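# Seat the lid fully onto the box

## Task

Place the lid on the box and press it fully down so it sits seated there without the robot holding it; afterwards switch off suction and move the tool away from it.

## Robot and tools

Robot: a single six-joint arm (UR7e-style) with a vacuum suction cup as its only tool; there are no fingers. The cup point is the centre of the cup's rim (36 mm across), and the cup faces along the cup point's own +z axis. From about 4 cm behind the rim, the tool body and wrist camera extend up to about 9 cm sideways, so leave that much clearance.

Frame: every pose is in the scene frame. Its origin is on the table top directly beneath the arm base, +z points up, and +y is to the left when looking along +x. Positions are in metres; orientations are quaternions written w first (qw, qx, qy, qz).

execute_actions(actions): actions is a list of actions run one after another. Each action is a table of up to 15 rows, and each row lasts one control step of 1/30 s. If a table has fewer rows, its final row repeats until 15 steps are used. There is one arm, so each row holds 8 numbers: x, y, z, qw, qx, qy, qz, suction. The first seven are an absolute target pose for the cup point in the scene frame, not an offset. Suction is in [-1, 1]: above 0.01 switches it on, 0.01 or less switches it off, and the setting persists until changed. Put the desired quaternion in every row; do not copy a drifted reported one. On each step the controller limits the commanded pose to at most 100 mm and 16 degrees away from the measured pose, and it favours position over orientation. A distant target therefore needs several actions. An action is refused if its target lies more than 0.6 m from the cup point along any of the cup point's axes. If the first action fails that check, or any action is malformed, nothing in the call runs. An empty list just returns the current state and images.

move(target, speed, stop_force, blocking): drives the cup point in a straight line toward one absolute pose. target is one 8-number row as above; its suction value is applied when the move starts. speed is in m/s, 0.002 to 0.5 (default 0.25), and rotation is capped at twice that value in rad/s. A path runs 0.5 to 10 s. It does not avoid obstacles, and the arm can lag, wander off the line or overshoot speed, especially near full reach. stop_force (9 to 40 N, optional) ends the path once the wrist sensor has felt that much extra resistance along the line to target for two steps in a row. The arm then backs up two steps and holds. Use it with very slow speed for touching down, and the target can then sit well beyond the expected contact. Leave it out when moving away from something you press on, and avoid relying on it during moves that rotate. It is not accepted before the scene has run 0.2 s, and it cannot be combined with blocking=false. With blocking=false the call returns after 0.5 s while the arm keeps going. Other motion commands are refused until a result shows the move has ended, so check with wait(0) or call stop. The move: line gives the outcome: done, off_target, moving, held, fault, or contact (stop_force triggered; this takes precedence over the others). It also reports the distance from target. limits=paced means the pose was clipped. limits=held means some steps were blocked, after which the arm may lurch fast.

wait(seconds): 0 to 10; the arm keeps holding its last command. stop(): brakes a running move, but braking needs distance. zoom_image(camera, region): region is [x0, y0, x1, y1] in pixels, at most 504 by 504. Cameras: cam_head_left (896x504), cam_head_right (896x504), cam_wrist (504x504, fisheye). read_manual(section) returns only licence texts. finished_scene(scene) ends the current scene; pass its number, and this is final.

Results: a state line with cup point position, quaternion and velocities; Hand target (the pose the controller currently drives toward); joint positions and torques (noisy and offset, not used for fault decisions); and Wrist force and Wrist torque [x y z] along the end effector's axes. Force noise is up to about 2.4 N SD, offsets are up to about 4 N, and each axis saturates near 50 N. Pressing on a surface gives a force pointing back into the arm. "no reading" is normal early on. Calls that ran actions list step positions, with HELD marking steps that were held back. "pose unreachable" means the clearance check altered or blocked the command. suction_measured shows vacuum: about 0 means no seal and 0.83 or more means airtight. part_present turns 1 at 0.50 and drops back to 0 below 0.45. Under vacuum the cup shortens, so a held part sits up to about 12 mm nearer the tool.

Gripping and releasing: switch suction on and press the rim flat on a smooth face of the lid, fully inside its edges and away from holes or seams. To release, set the lid down so its support carries it, turn suction off, then lift more than 15 mm. If the cup seals to the table, switch suction off to free it.

Avoid: a joint torque reaching its limit (133 N m for the first three joints, 24.9 N m for the wrists, counting held weight), or any external force of 150 N. Either causes a 10 s stop and skips the rest of the call. The arm is stiff, so commanding even slightly past a firm contact can cause a fault; approach contacts slowly. Holding loads heats motors: a MOTOR HOT warning appears at 70 °C, and at 85 °C the brakes lock until the motors cool. Loose objects may be nudged occasionally. Never knock or drop anything off the table, and avoid slams, hard hits and strong pushes. Move smoothly with modest effort.

Each tool is called after "Request:" as name(argument=value, ...) on one line, values as JSON.

## Session

Request:
execute_actions(actions=[])

Scene clock: 0.00 s.
end_effector_position=(+0.4291, +0.0079, +0.2270) suction_measured=0.01 part_present=0 end_effector_quat_wxyz=(-0.001, -0.010, +1.000, -0.001) end_effector_velocity=(+0.000, +0.000, -0.000) end_effector_angular_velocity=(+0.000, +0.000, +0.000)
Joint positions: [-0.315 -1.722  2.042 -1.891 -1.572  1.254]
Joint velocities: [ 0.  0. -0.  0. -0. -0.]
Joint torques (N m, as the arm reports them, + toward a larger angle): no reading
Wrist force (N, on the end effector, along its own x y z axes, offset not removed): no reading
Wrist torque (N m, same axes, about the end effector's origin, offset not removed): no reading
Hand target: +0.429, +0.008, +0.227; -0.001, -0.010, +1.000, -0.001

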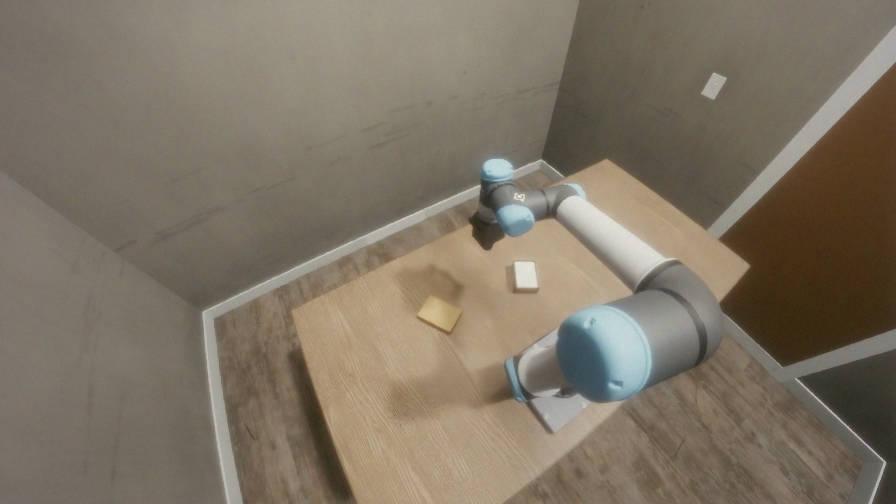

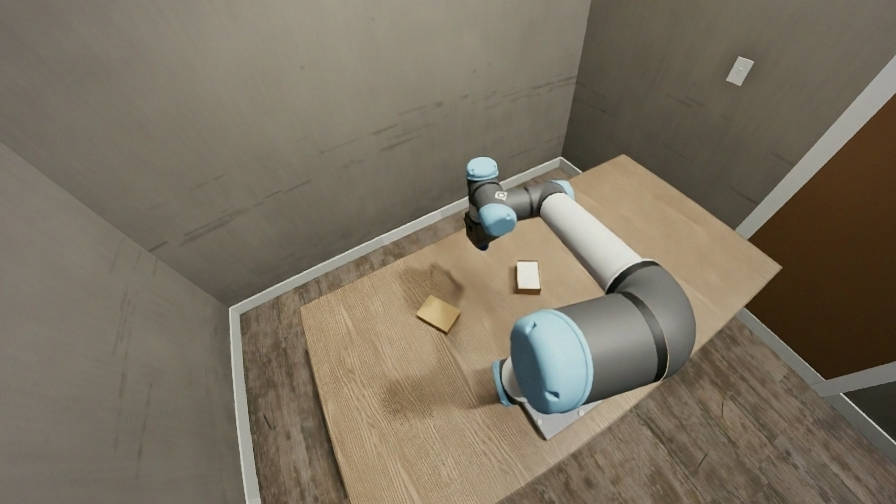

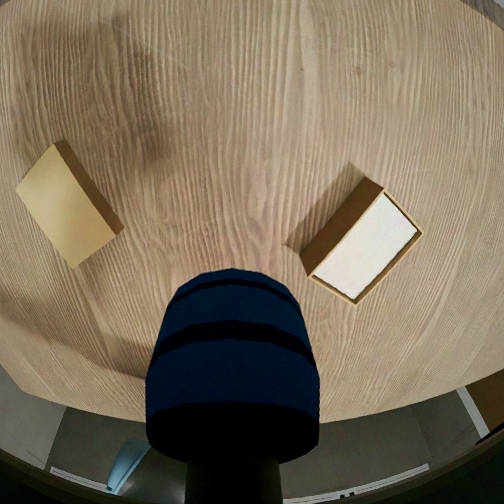

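Request:
move(target=[0.364,-0.115,0.142,0,-0.4617,0.887,0,0], speed=0.3)

Request:
move(target=[0.414,0.245,0.12,0,0.5,0.866,0,0], speed=0.3)

Scene clock: 11.77 s.
end_effector_position=(+0.3640, -0.1148, +0.1422) suction_measured=0.01 part_present=0 end_effector_quat_wxyz=(-0.000, -0.461, +0.887, +0.000) end_effector_velocity=(-0.001, -0.002, -0.001) end_effector_angular_velocity=(+0.002, -0.003, +0.014)
Joint positions: [-0.681 -1.749  2.304 -2.124 -1.57  -0.05 ]
Joint velocities: [-0.008 -0.002  0.004 -0.004  0.003 -0.022]
Joint torques (N m, as the arm reports them, + toward a larger angle): [-8.56 -5.68 -8.75 -4.32  2.4  -1.18]
Wrist force (N, on the end effector, along its own x y z axes, offset not removed): [-3.1 -0.6 -1.0]
Wrist torque (N m, same axes, about the end effector's origin, offset not removed): [0.14 0.31 0.03]
Hand target: +0.364, -0.115, +0.142; -0.000, -0.462, +0.887, +0.000
Off the commanded pose: 0.000 m, 0 deg.
move: done

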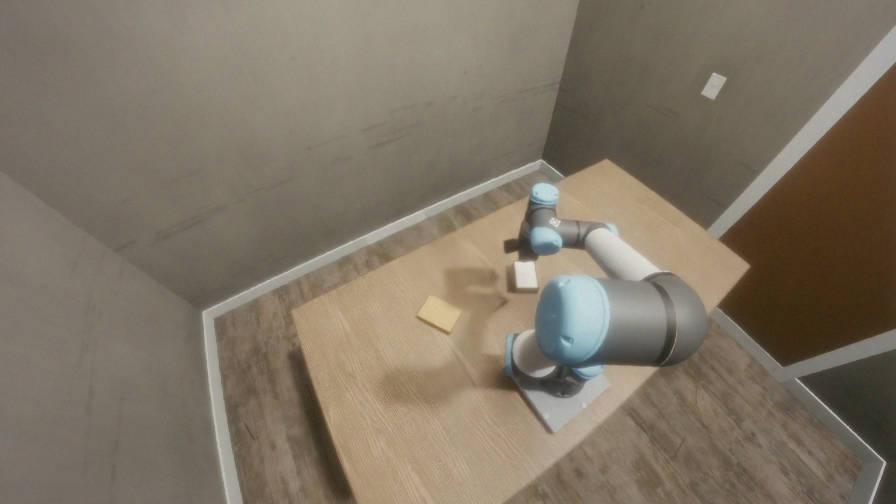

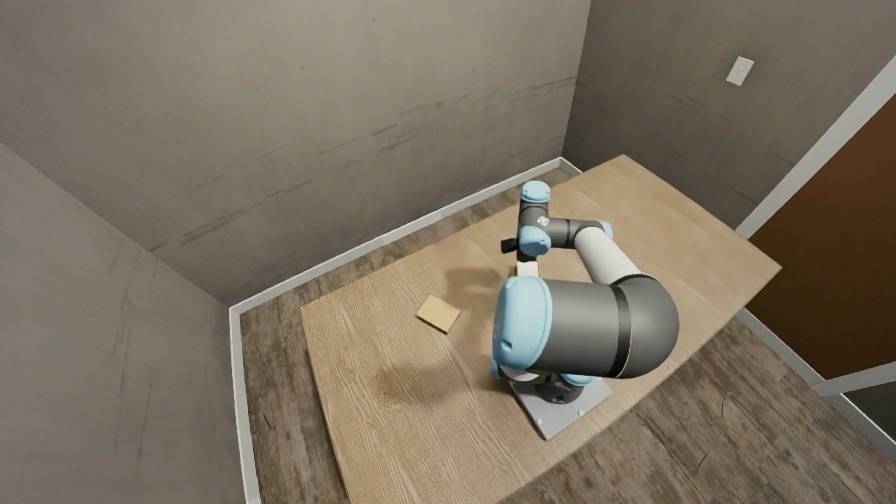

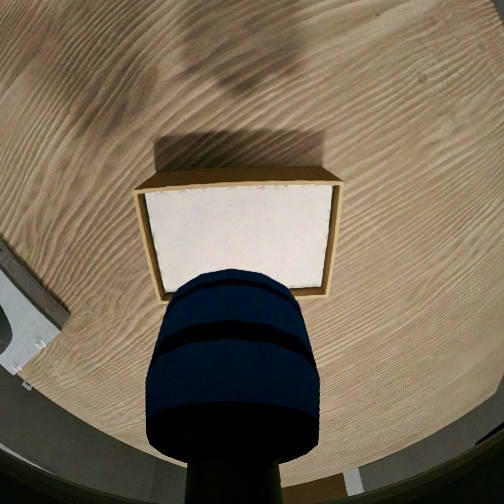

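Scene clock: 15.73 s.
end_effector_position=(+0.4139, +0.2447, +0.1199) suction_measured=0.01 part_present=0 end_effector_quat_wxyz=(+0.001, +0.499, +0.866, +0.000) end_effector_velocity=(+0.001, +0.002, +0.000) end_effector_angular_velocity=(-0.002, +0.000, -0.015)
Joint positions: [ 0.235 -1.462  2.098 -2.208 -1.57   2.869]
Joint velocities: [ 0.006  0.005 -0.006  0.002 -0.002  0.02 ]
Joint torques (N m, as the arm reports them, + toward a larger angle): [  6.24 -17.53 -30.69  -0.96  -2.86   1.49]
Wrist force (N, on the end effector, along its own x y z axes, offset not removed): [-2.5 2.0 -1.0]
Wrist torque (N m, same axes, about the end effector's origin, offset not removed): [0.43 0.28 -0.07]
Hand target: +0.414, +0.245, +0.120; +0.001, +0.500, +0.866, +0.000
Off the commanded pose: 0.000 m, 0 deg.
move: done

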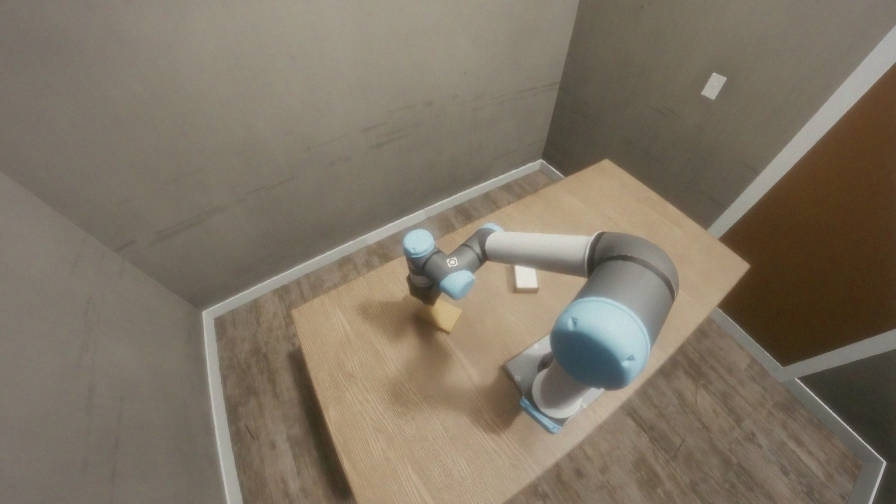

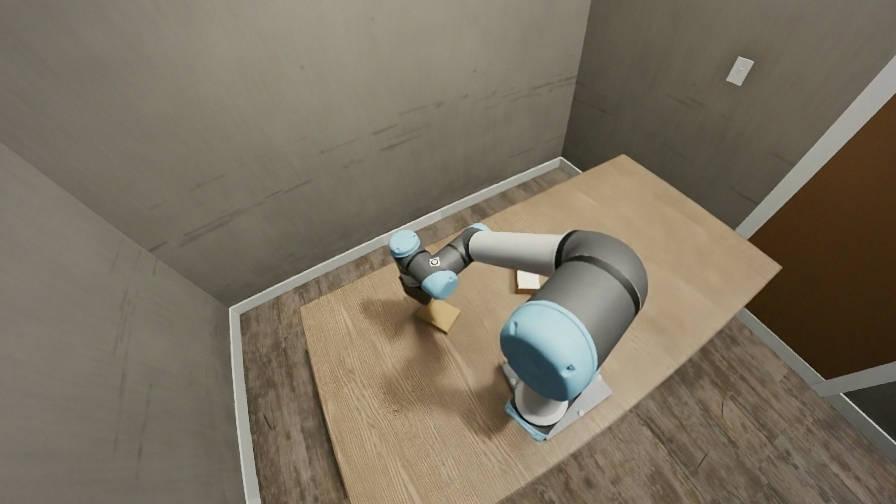

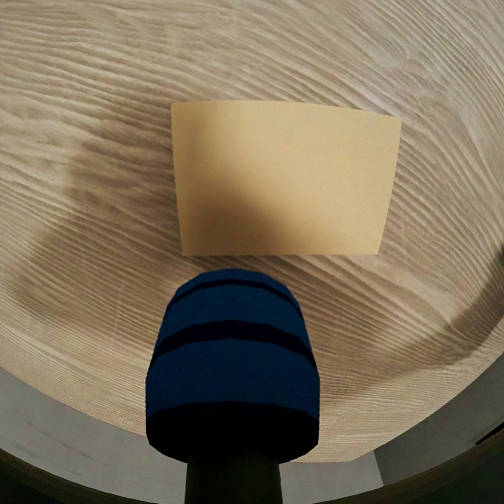

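Request:
move(target=[0.4125,0.1933,0.12,0,0.515,0.857,0,0])

Scene clock: 20.77 s.
end_effector_position=(+0.4125, +0.1936, +0.1200) suction_measured=0.01 part_present=0 end_effector_quat_wxyz=(-0.000, +0.515, +0.857, -0.000) end_effector_velocity=(-0.000, -0.002, +0.000) end_effector_angular_velocity=(+0.001, +0.000, -0.001)
Joint positions: [ 0.123 -1.52   2.161 -2.213 -1.57   2.794]
Joint velocities: [-0.006 -0.003  0.003  0.     0.001 -0.005]
Joint torques (N m, as the arm reports them, + toward a larger angle): [ -8.34 -27.66  -9.32  -2.78   2.15  -1.24]
Wrist force (N, on the end effector, along its own x y z axes, offset not removed): [-2.1 -0.2 -1.4]
Wrist torque (N m, same axes, about the end effector's origin, offset not removed): [0.26 0.30 -0.02]
Hand target: +0.413, +0.193, +0.120; -0.000, +0.515, +0.857, -0.000
Off the commanded pose: 0.000 m, 0 deg.
move: done

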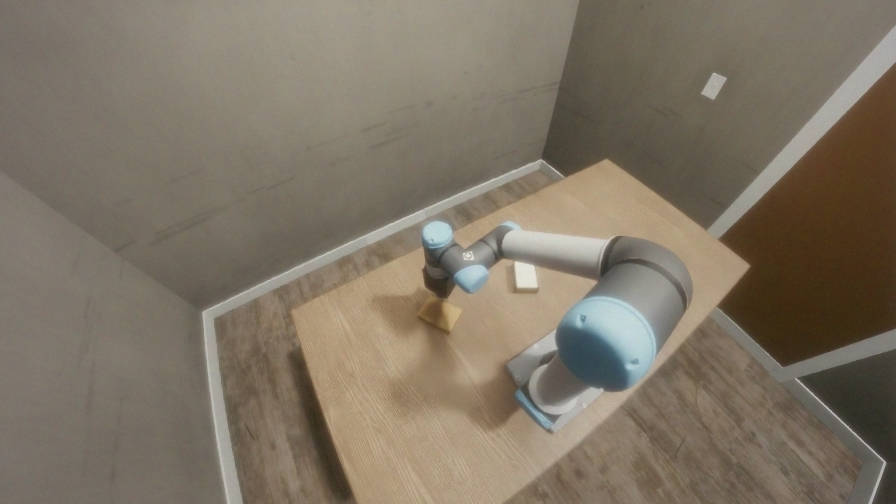

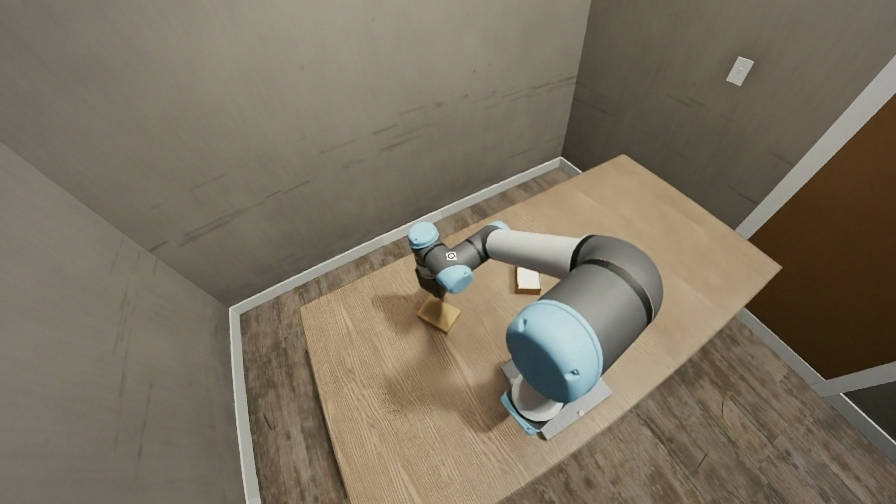

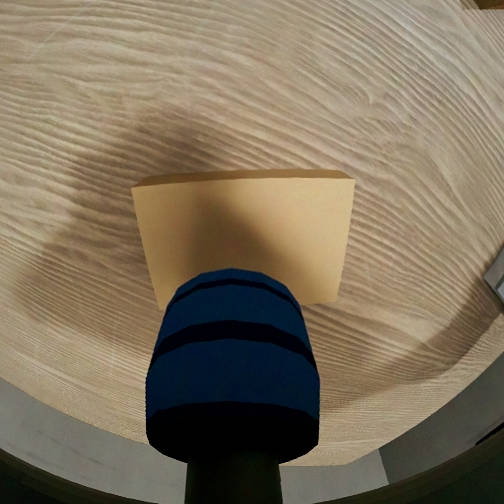

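Request:
move(target=[0.4008,0.2157,0.04,0,0.515,0.857,0,0], speed=0.1)

Request:
move(target=[0.4008,0.2157,0.016,0,0.515,0.857,0,1], speed=0.008, stop_force=10)

Scene clock: 26.17 s.
end_effector_position=(+0.4007, +0.2156, +0.0404) suction_measured=0.01 part_present=0 end_effector_quat_wxyz=(-0.000, +0.515, +0.857, +0.000) end_effector_velocity=(-0.000, +0.000, -0.003) end_effector_angular_velocity=(-0.002, +0.000, -0.000)
Joint positions: [ 0.178 -1.36   2.252 -2.464 -1.57   2.849]
Joint velocities: [ 0.001  0.007  0.002 -0.009 -0.001  0.002]
Joint torques (N m, as the arm reports them, + toward a larger angle): [  8.29 -18.94  -6.26  -4.06  -3.11   0.96]
Wrist force (N, on the end effector, along its own x y z axes, offset not removed): [-1.3 1.9 0.0]
Wrist torque (N m, same axes, about the end effector's origin, offset not removed): [0.53 0.15 -0.16]
Hand target: +0.401, +0.216, +0.040; +0.000, +0.515, +0.857, +0.000
Off the commanded pose: 0.000 m, 0 deg.
move: done

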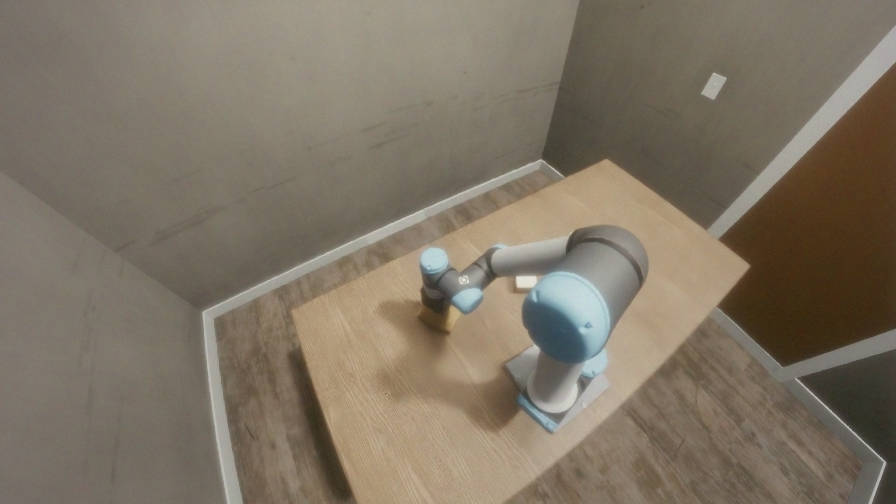

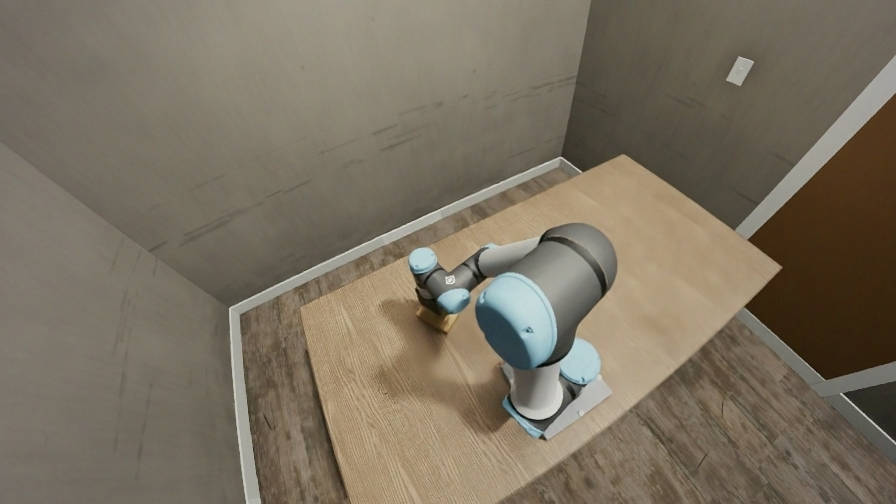

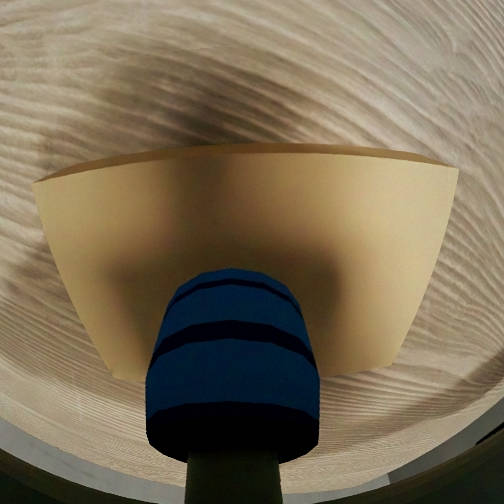

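Scene clock: 29.43 s.
end_effector_position=(+0.4008, +0.2157, +0.0163) suction_measured=1.00 part_present=1 end_effector_quat_wxyz=(-0.000, +0.515, +0.857, -0.000) end_effector_velocity=(-0.000, -0.000, -0.002) end_effector_angular_velocity=(-0.001, -0.000, -0.000)
Joint positions: [ 0.178 -1.301  2.27  -2.541 -1.57   2.849]
Joint velocities: [ 0.     0.005  0.002 -0.007 -0.001  0.   ]
Joint torques (N m, as the arm reports them, + toward a larger angle): [  6.9  -18.63  -4.41  -4.18  -2.89   0.98]
Wrist force (N, on the end effector, along its own x y z axes, offset not removed): [-0.7 -0.7 -2.5]
Wrist torque (N m, same axes, about the end effector's origin, offset not removed): [-0.11 0.04 -0.06]
Hand target: +0.401, +0.216, +0.016; -0.000, +0.515, +0.857, -0.000
Off the commanded pose: 0.000 m, 0 deg.
move: done

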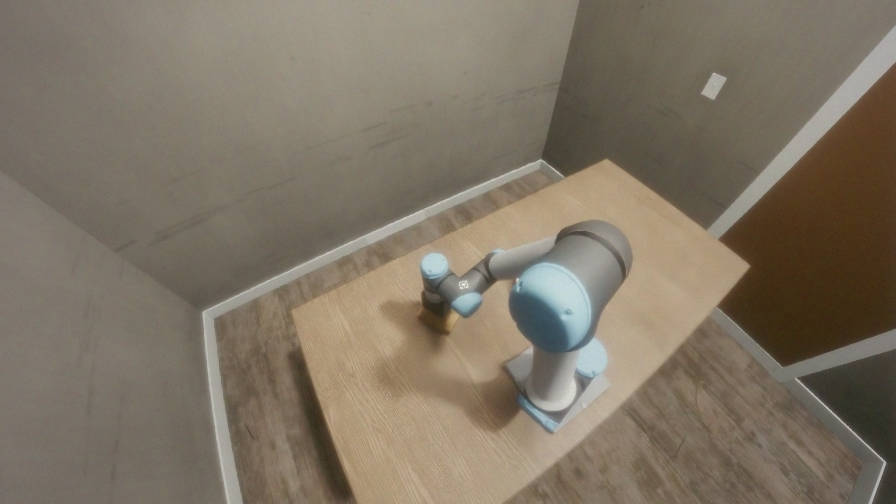

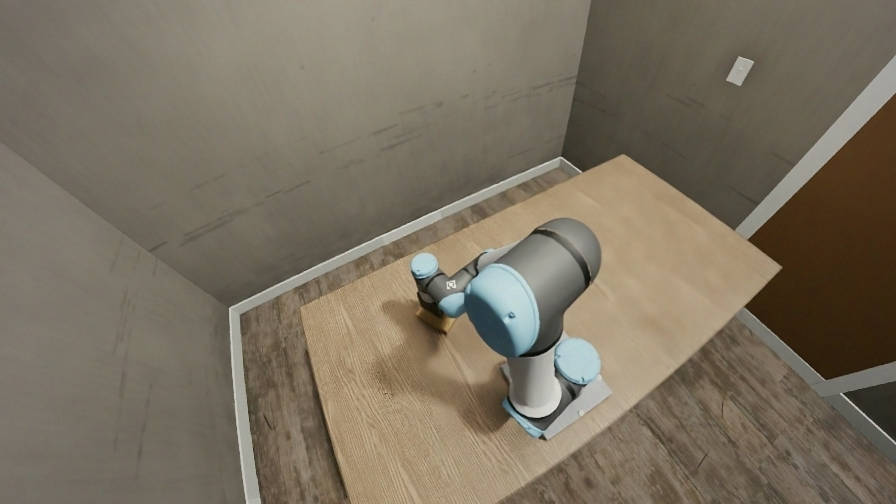

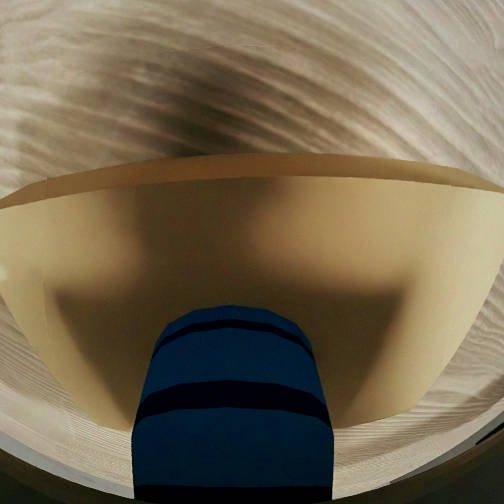

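Request:
move(target=[0.4008,0.2157,0.095,0,0.515,0.857,0,1], speed=0.1)

Request:
move(target=[0.3477,-0.1339,0.085,0,-0.4617,0.887,0,1], speed=0.25)

Scene clock: 33.27 s.
end_effector_position=(+0.4009, +0.2158, +0.0946) suction_measured=1.00 part_present=1 end_effector_quat_wxyz=(+0.000, +0.515, +0.857, +0.000) end_effector_velocity=(-0.000, -0.000, +0.002) end_effector_angular_velocity=(-0.001, +0.002, -0.000)
Joint positions: [ 0.178 -1.475  2.196 -2.292 -1.57   2.849]
Joint velocities: [-0.    -0.005 -0.003  0.009 -0.    -0.   ]
Joint torques (N m, as the arm reports them, + toward a larger angle): [ -8.48 -29.91 -28.72  -0.84  -2.02  -1.45]
Wrist force (N, on the end effector, along its own x y z axes, offset not removed): [-2.3 2.5 -0.6]
Wrist torque (N m, same axes, about the end effector's origin, offset not removed): [0.60 0.35 -0.04]
Hand target: +0.401, +0.216, +0.095; +0.000, +0.515, +0.857, +0.000
Off the commanded pose: 0.000 m, 0 deg.
move: done

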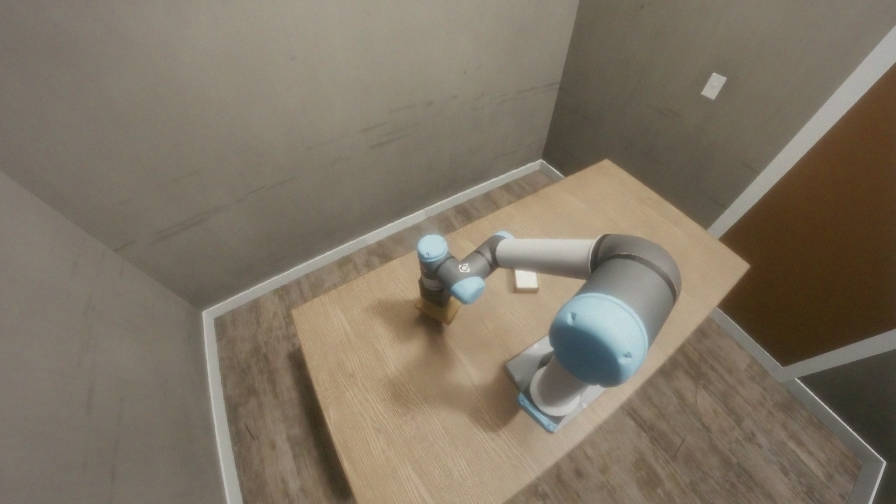

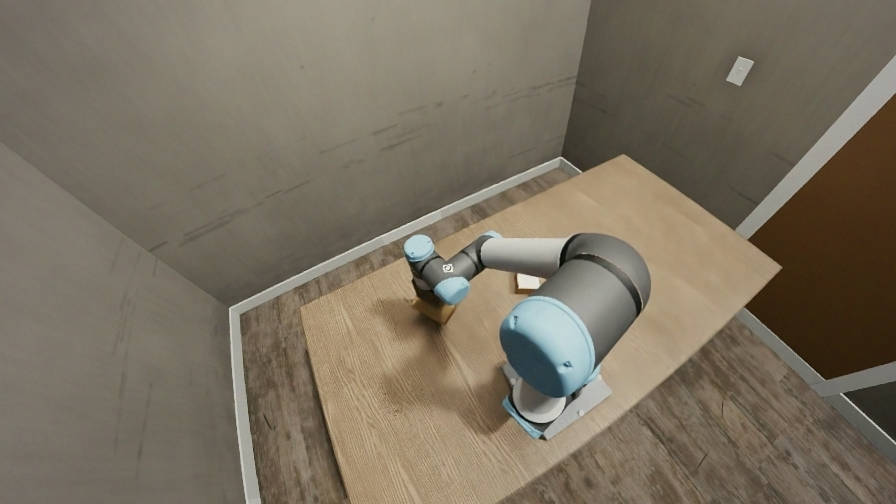

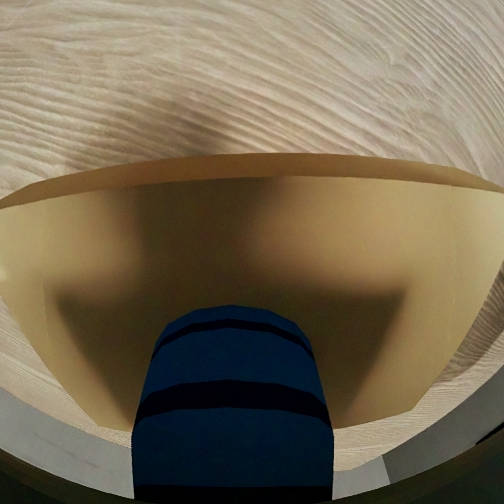

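Scene clock: 37.93 s.
end_effector_position=(+0.3477, -0.1335, +0.0851) suction_measured=1.00 part_present=1 end_effector_quat_wxyz=(-0.001, -0.461, +0.888, +0.000) end_effector_velocity=(-0.000, -0.002, -0.001) end_effector_angular_velocity=(+0.004, -0.001, +0.016)
Joint positions: [-0.751 -1.659  2.413 -2.324 -1.571 -0.12 ]
Joint velocities: [-0.007  0.002 -0.    -0.     0.003 -0.024]
Joint torques (N m, as the arm reports them, + toward a larger angle): [ -8.66  -7.39 -29.48  -4.22   2.43  -1.32]
Wrist force (N, on the end effector, along its own x y z axes, offset not removed): [-3.5 -1.9 -1.7]
Wrist torque (N m, same axes, about the end effector's origin, offset not removed): [-0.16 0.42 -0.24]
Hand target: +0.348, -0.134, +0.085; -0.000, -0.462, +0.887, +0.001
Off the commanded pose: 0.000 m, 0 deg.
move: done

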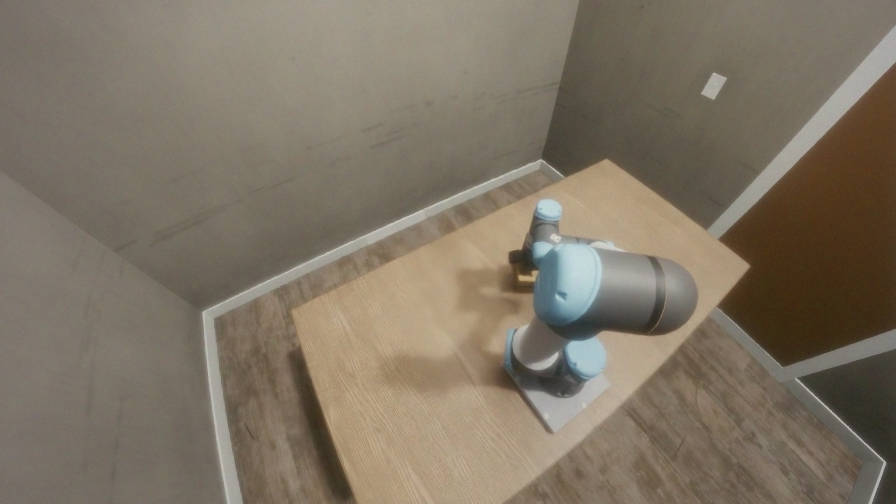

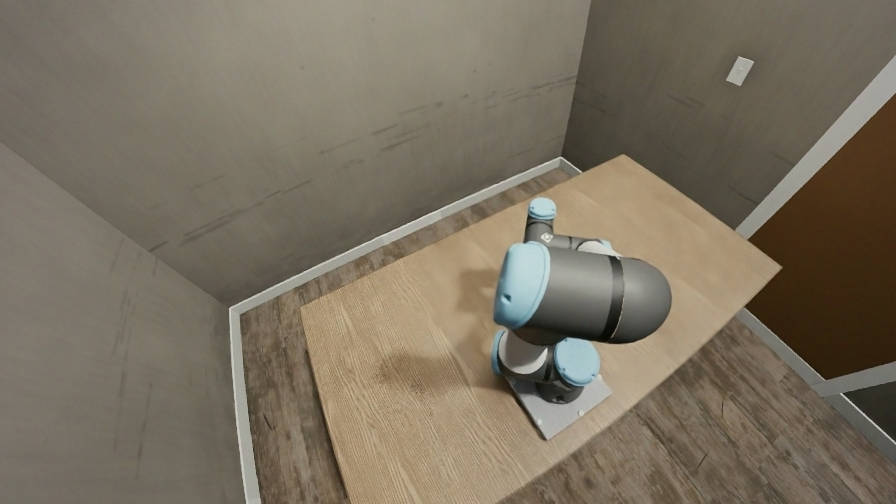

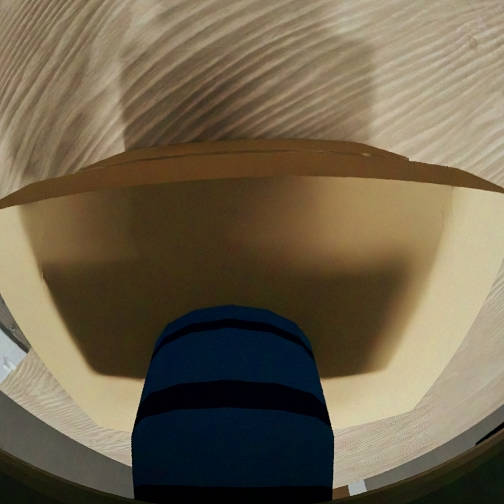

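Request:
move(target=[0.3477,-0.1339,0.02,0,-0.4617,0.887,0,1], speed=0.008, stop_force=12)

Scene clock: 43.27 s.
end_effector_position=(+0.3475, -0.1337, +0.0609) suction_measured=1.00 part_present=1 end_effector_quat_wxyz=(-0.000, -0.462, +0.887, +0.001) end_effector_velocity=(-0.000, +0.000, +0.002) end_effector_angular_velocity=(+0.000, +0.001, -0.000)
Joint positions: [-0.752 -1.597  2.445 -2.418 -1.57  -0.123]
Joint velocities: [ 0.    -0.006 -0.003  0.01  -0.     0.   ]
Joint torques (N m, as the arm reports them, + toward a larger angle): [ -6.07 -21.08 -27.3   -0.29   1.41  -1.09]
Wrist force (N, on the end effector, along its own x y z axes, offset not removed): [-5.2 -1.5 -0.4]
Wrist torque (N m, same axes, about the end effector's origin, offset not removed): [0.10 0.44 -0.18]
Hand target: +0.348, -0.134, +0.061; -0.000, -0.462, +0.887, +0.000
Off the commanded pose: 0.041 m, 0 deg.
move: contact

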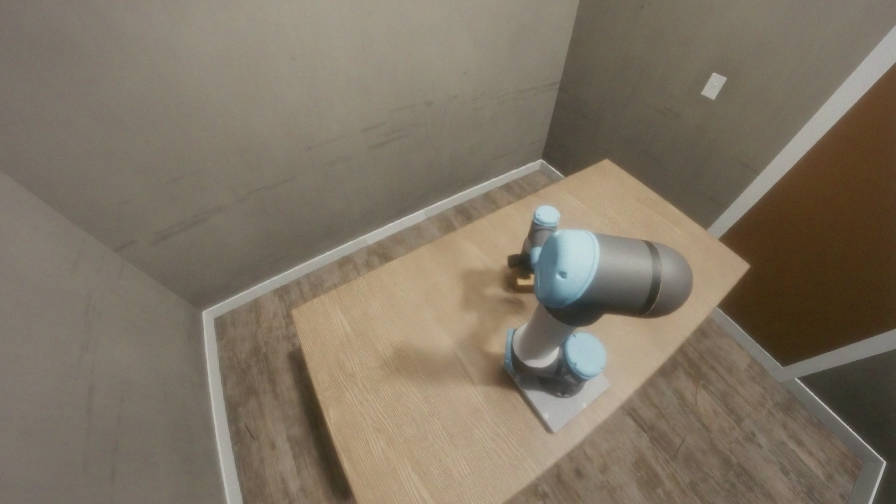

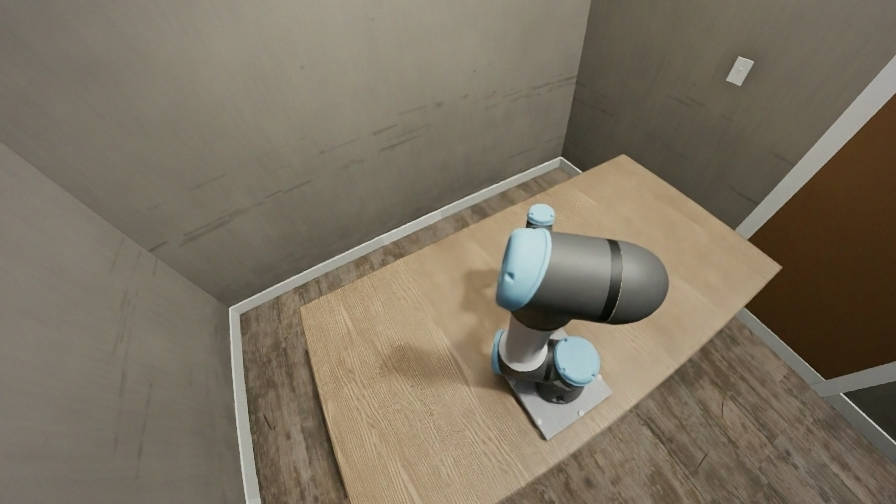

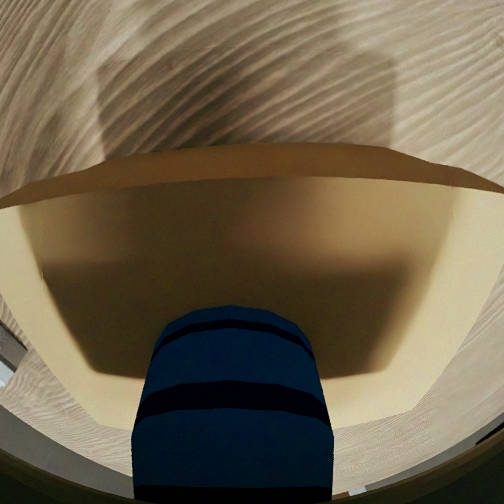

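Request:
zoom_image(camera="cam_wrist", region=[0,110,504,230])

Request:
zoom_image(camera="cam_head_left", region=[490,240,570,310])

Region (0, 110, 504, 230) of cam_wrist's 504x504 image, scaled by 1.000; it fills the top 120 rows of this view, and the rest is white.

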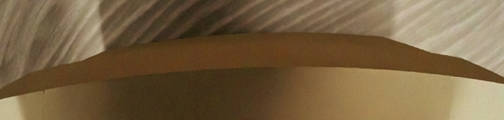

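Region (490, 240, 570, 310) of cam_head_left's 896x504 image, scaled by 6.300, with more detail than that image has; it fills the top 441 rows of this view, and the rest is white.

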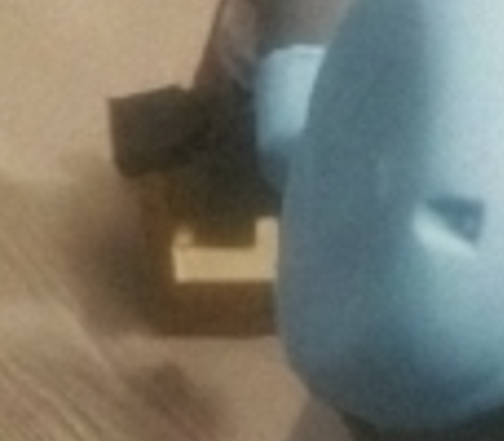

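Request:
move(target=[0.3477,-0.1339,0.055,0,-0.4617,0.887,0,1], speed=0.002, stop_force=20)

Scene clock: 53.47 s.
end_effector_position=(+0.3477, -0.1339, +0.0551) suction_measured=1.00 part_present=1 end_effector_quat_wxyz=(-0.000, -0.462, +0.887, +0.000) end_effector_velocity=(+0.000, -0.001, -0.000) end_effector_angular_velocity=(-0.001, -0.000, -0.000)
Joint positions: [-0.752 -1.58   2.453 -2.443 -1.57  -0.123]
Joint velocities: [-0.     0.001  0.    -0.002 -0.001 -0.   ]
Joint torques (N m, as the arm reports them, + toward a larger angle): [-8.52 -9.29 -5.59 -4.24  2.34 -1.33]
Wrist force (N, on the end effector, along its own x y z axes, offset not removed): [-0.5 0.3 0.1]
Wrist torque (N m, same axes, about the end effector's origin, offset not removed): [0.28 0.00 -0.10]
Hand target: +0.348, -0.134, +0.055; -0.000, -0.462, +0.887, +0.000
Off the commanded pose: 0.000 m, 0 deg.
move: done

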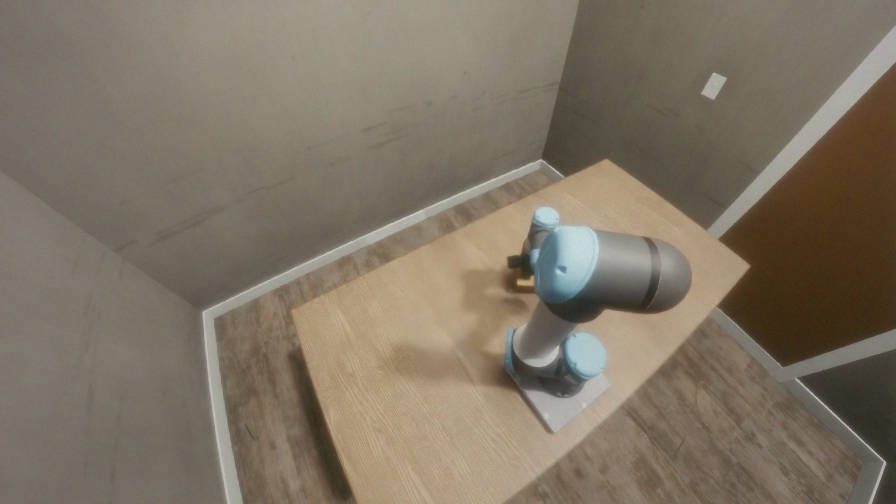

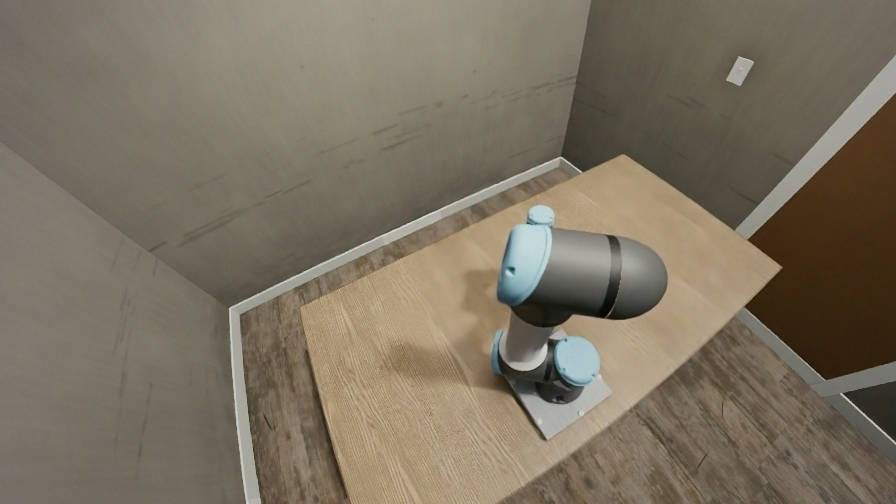

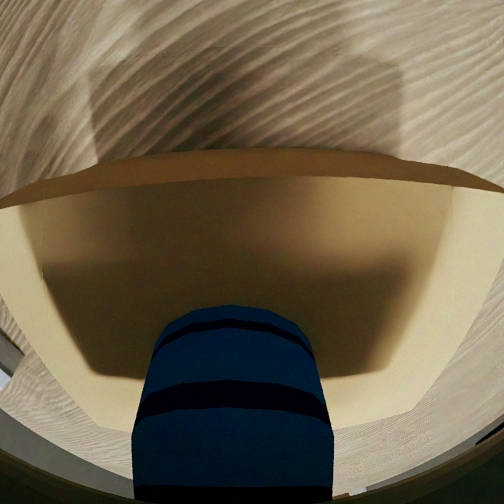

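It slipped on.

Request:
move(target=[0.3477,-0.1339,0.02,0,-0.4617,0.887,0,1], speed=0.006, stop_force=15)

Scene clock: 58.60 s.
end_effector_position=(+0.3476, -0.1338, +0.0372) suction_measured=1.00 part_present=1 end_effector_quat_wxyz=(-0.000, -0.462, +0.887, +0.000) end_effector_velocity=(-0.001, +0.001, +0.001) end_effector_angular_velocity=(+0.002, +0.003, +0.000)
Joint positions: [-0.752 -1.528  2.473 -2.515 -1.57  -0.123]
Joint velocities: [ 0.    -0.005  0.     0.008 -0.    -0.   ]
Joint torques (N m, as the arm reports them, + toward a larger angle): [  4.39 -12.16 -16.31   0.96   2.24   1.04]
Wrist force (N, on the end effector, along its own x y z axes, offset not removed): [-3.1 11.4 -43.0]
Wrist torque (N m, same axes, about the end effector's origin, offset not removed): [0.44 0.18 -0.04]
Hand target: +0.348, -0.134, +0.037; +0.000, -0.462, +0.887, -0.000
Off the commanded pose: 0.017 m, 0 deg.
move: contact

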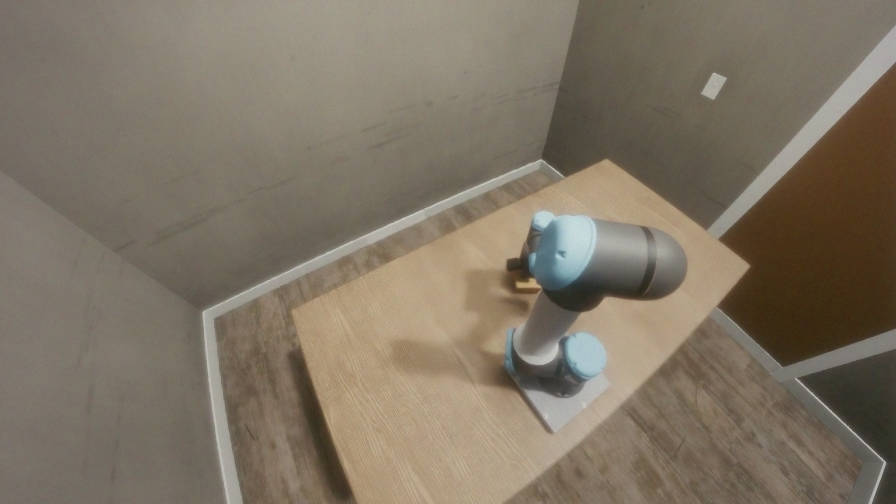

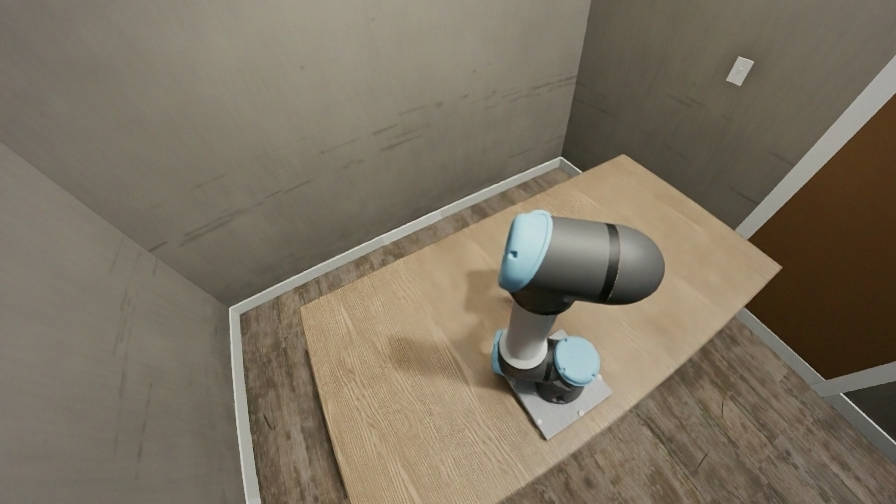

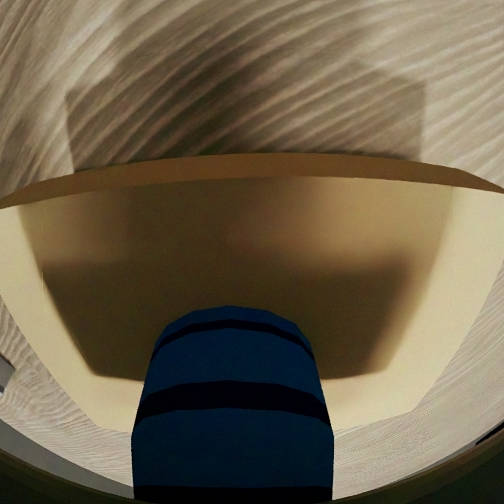

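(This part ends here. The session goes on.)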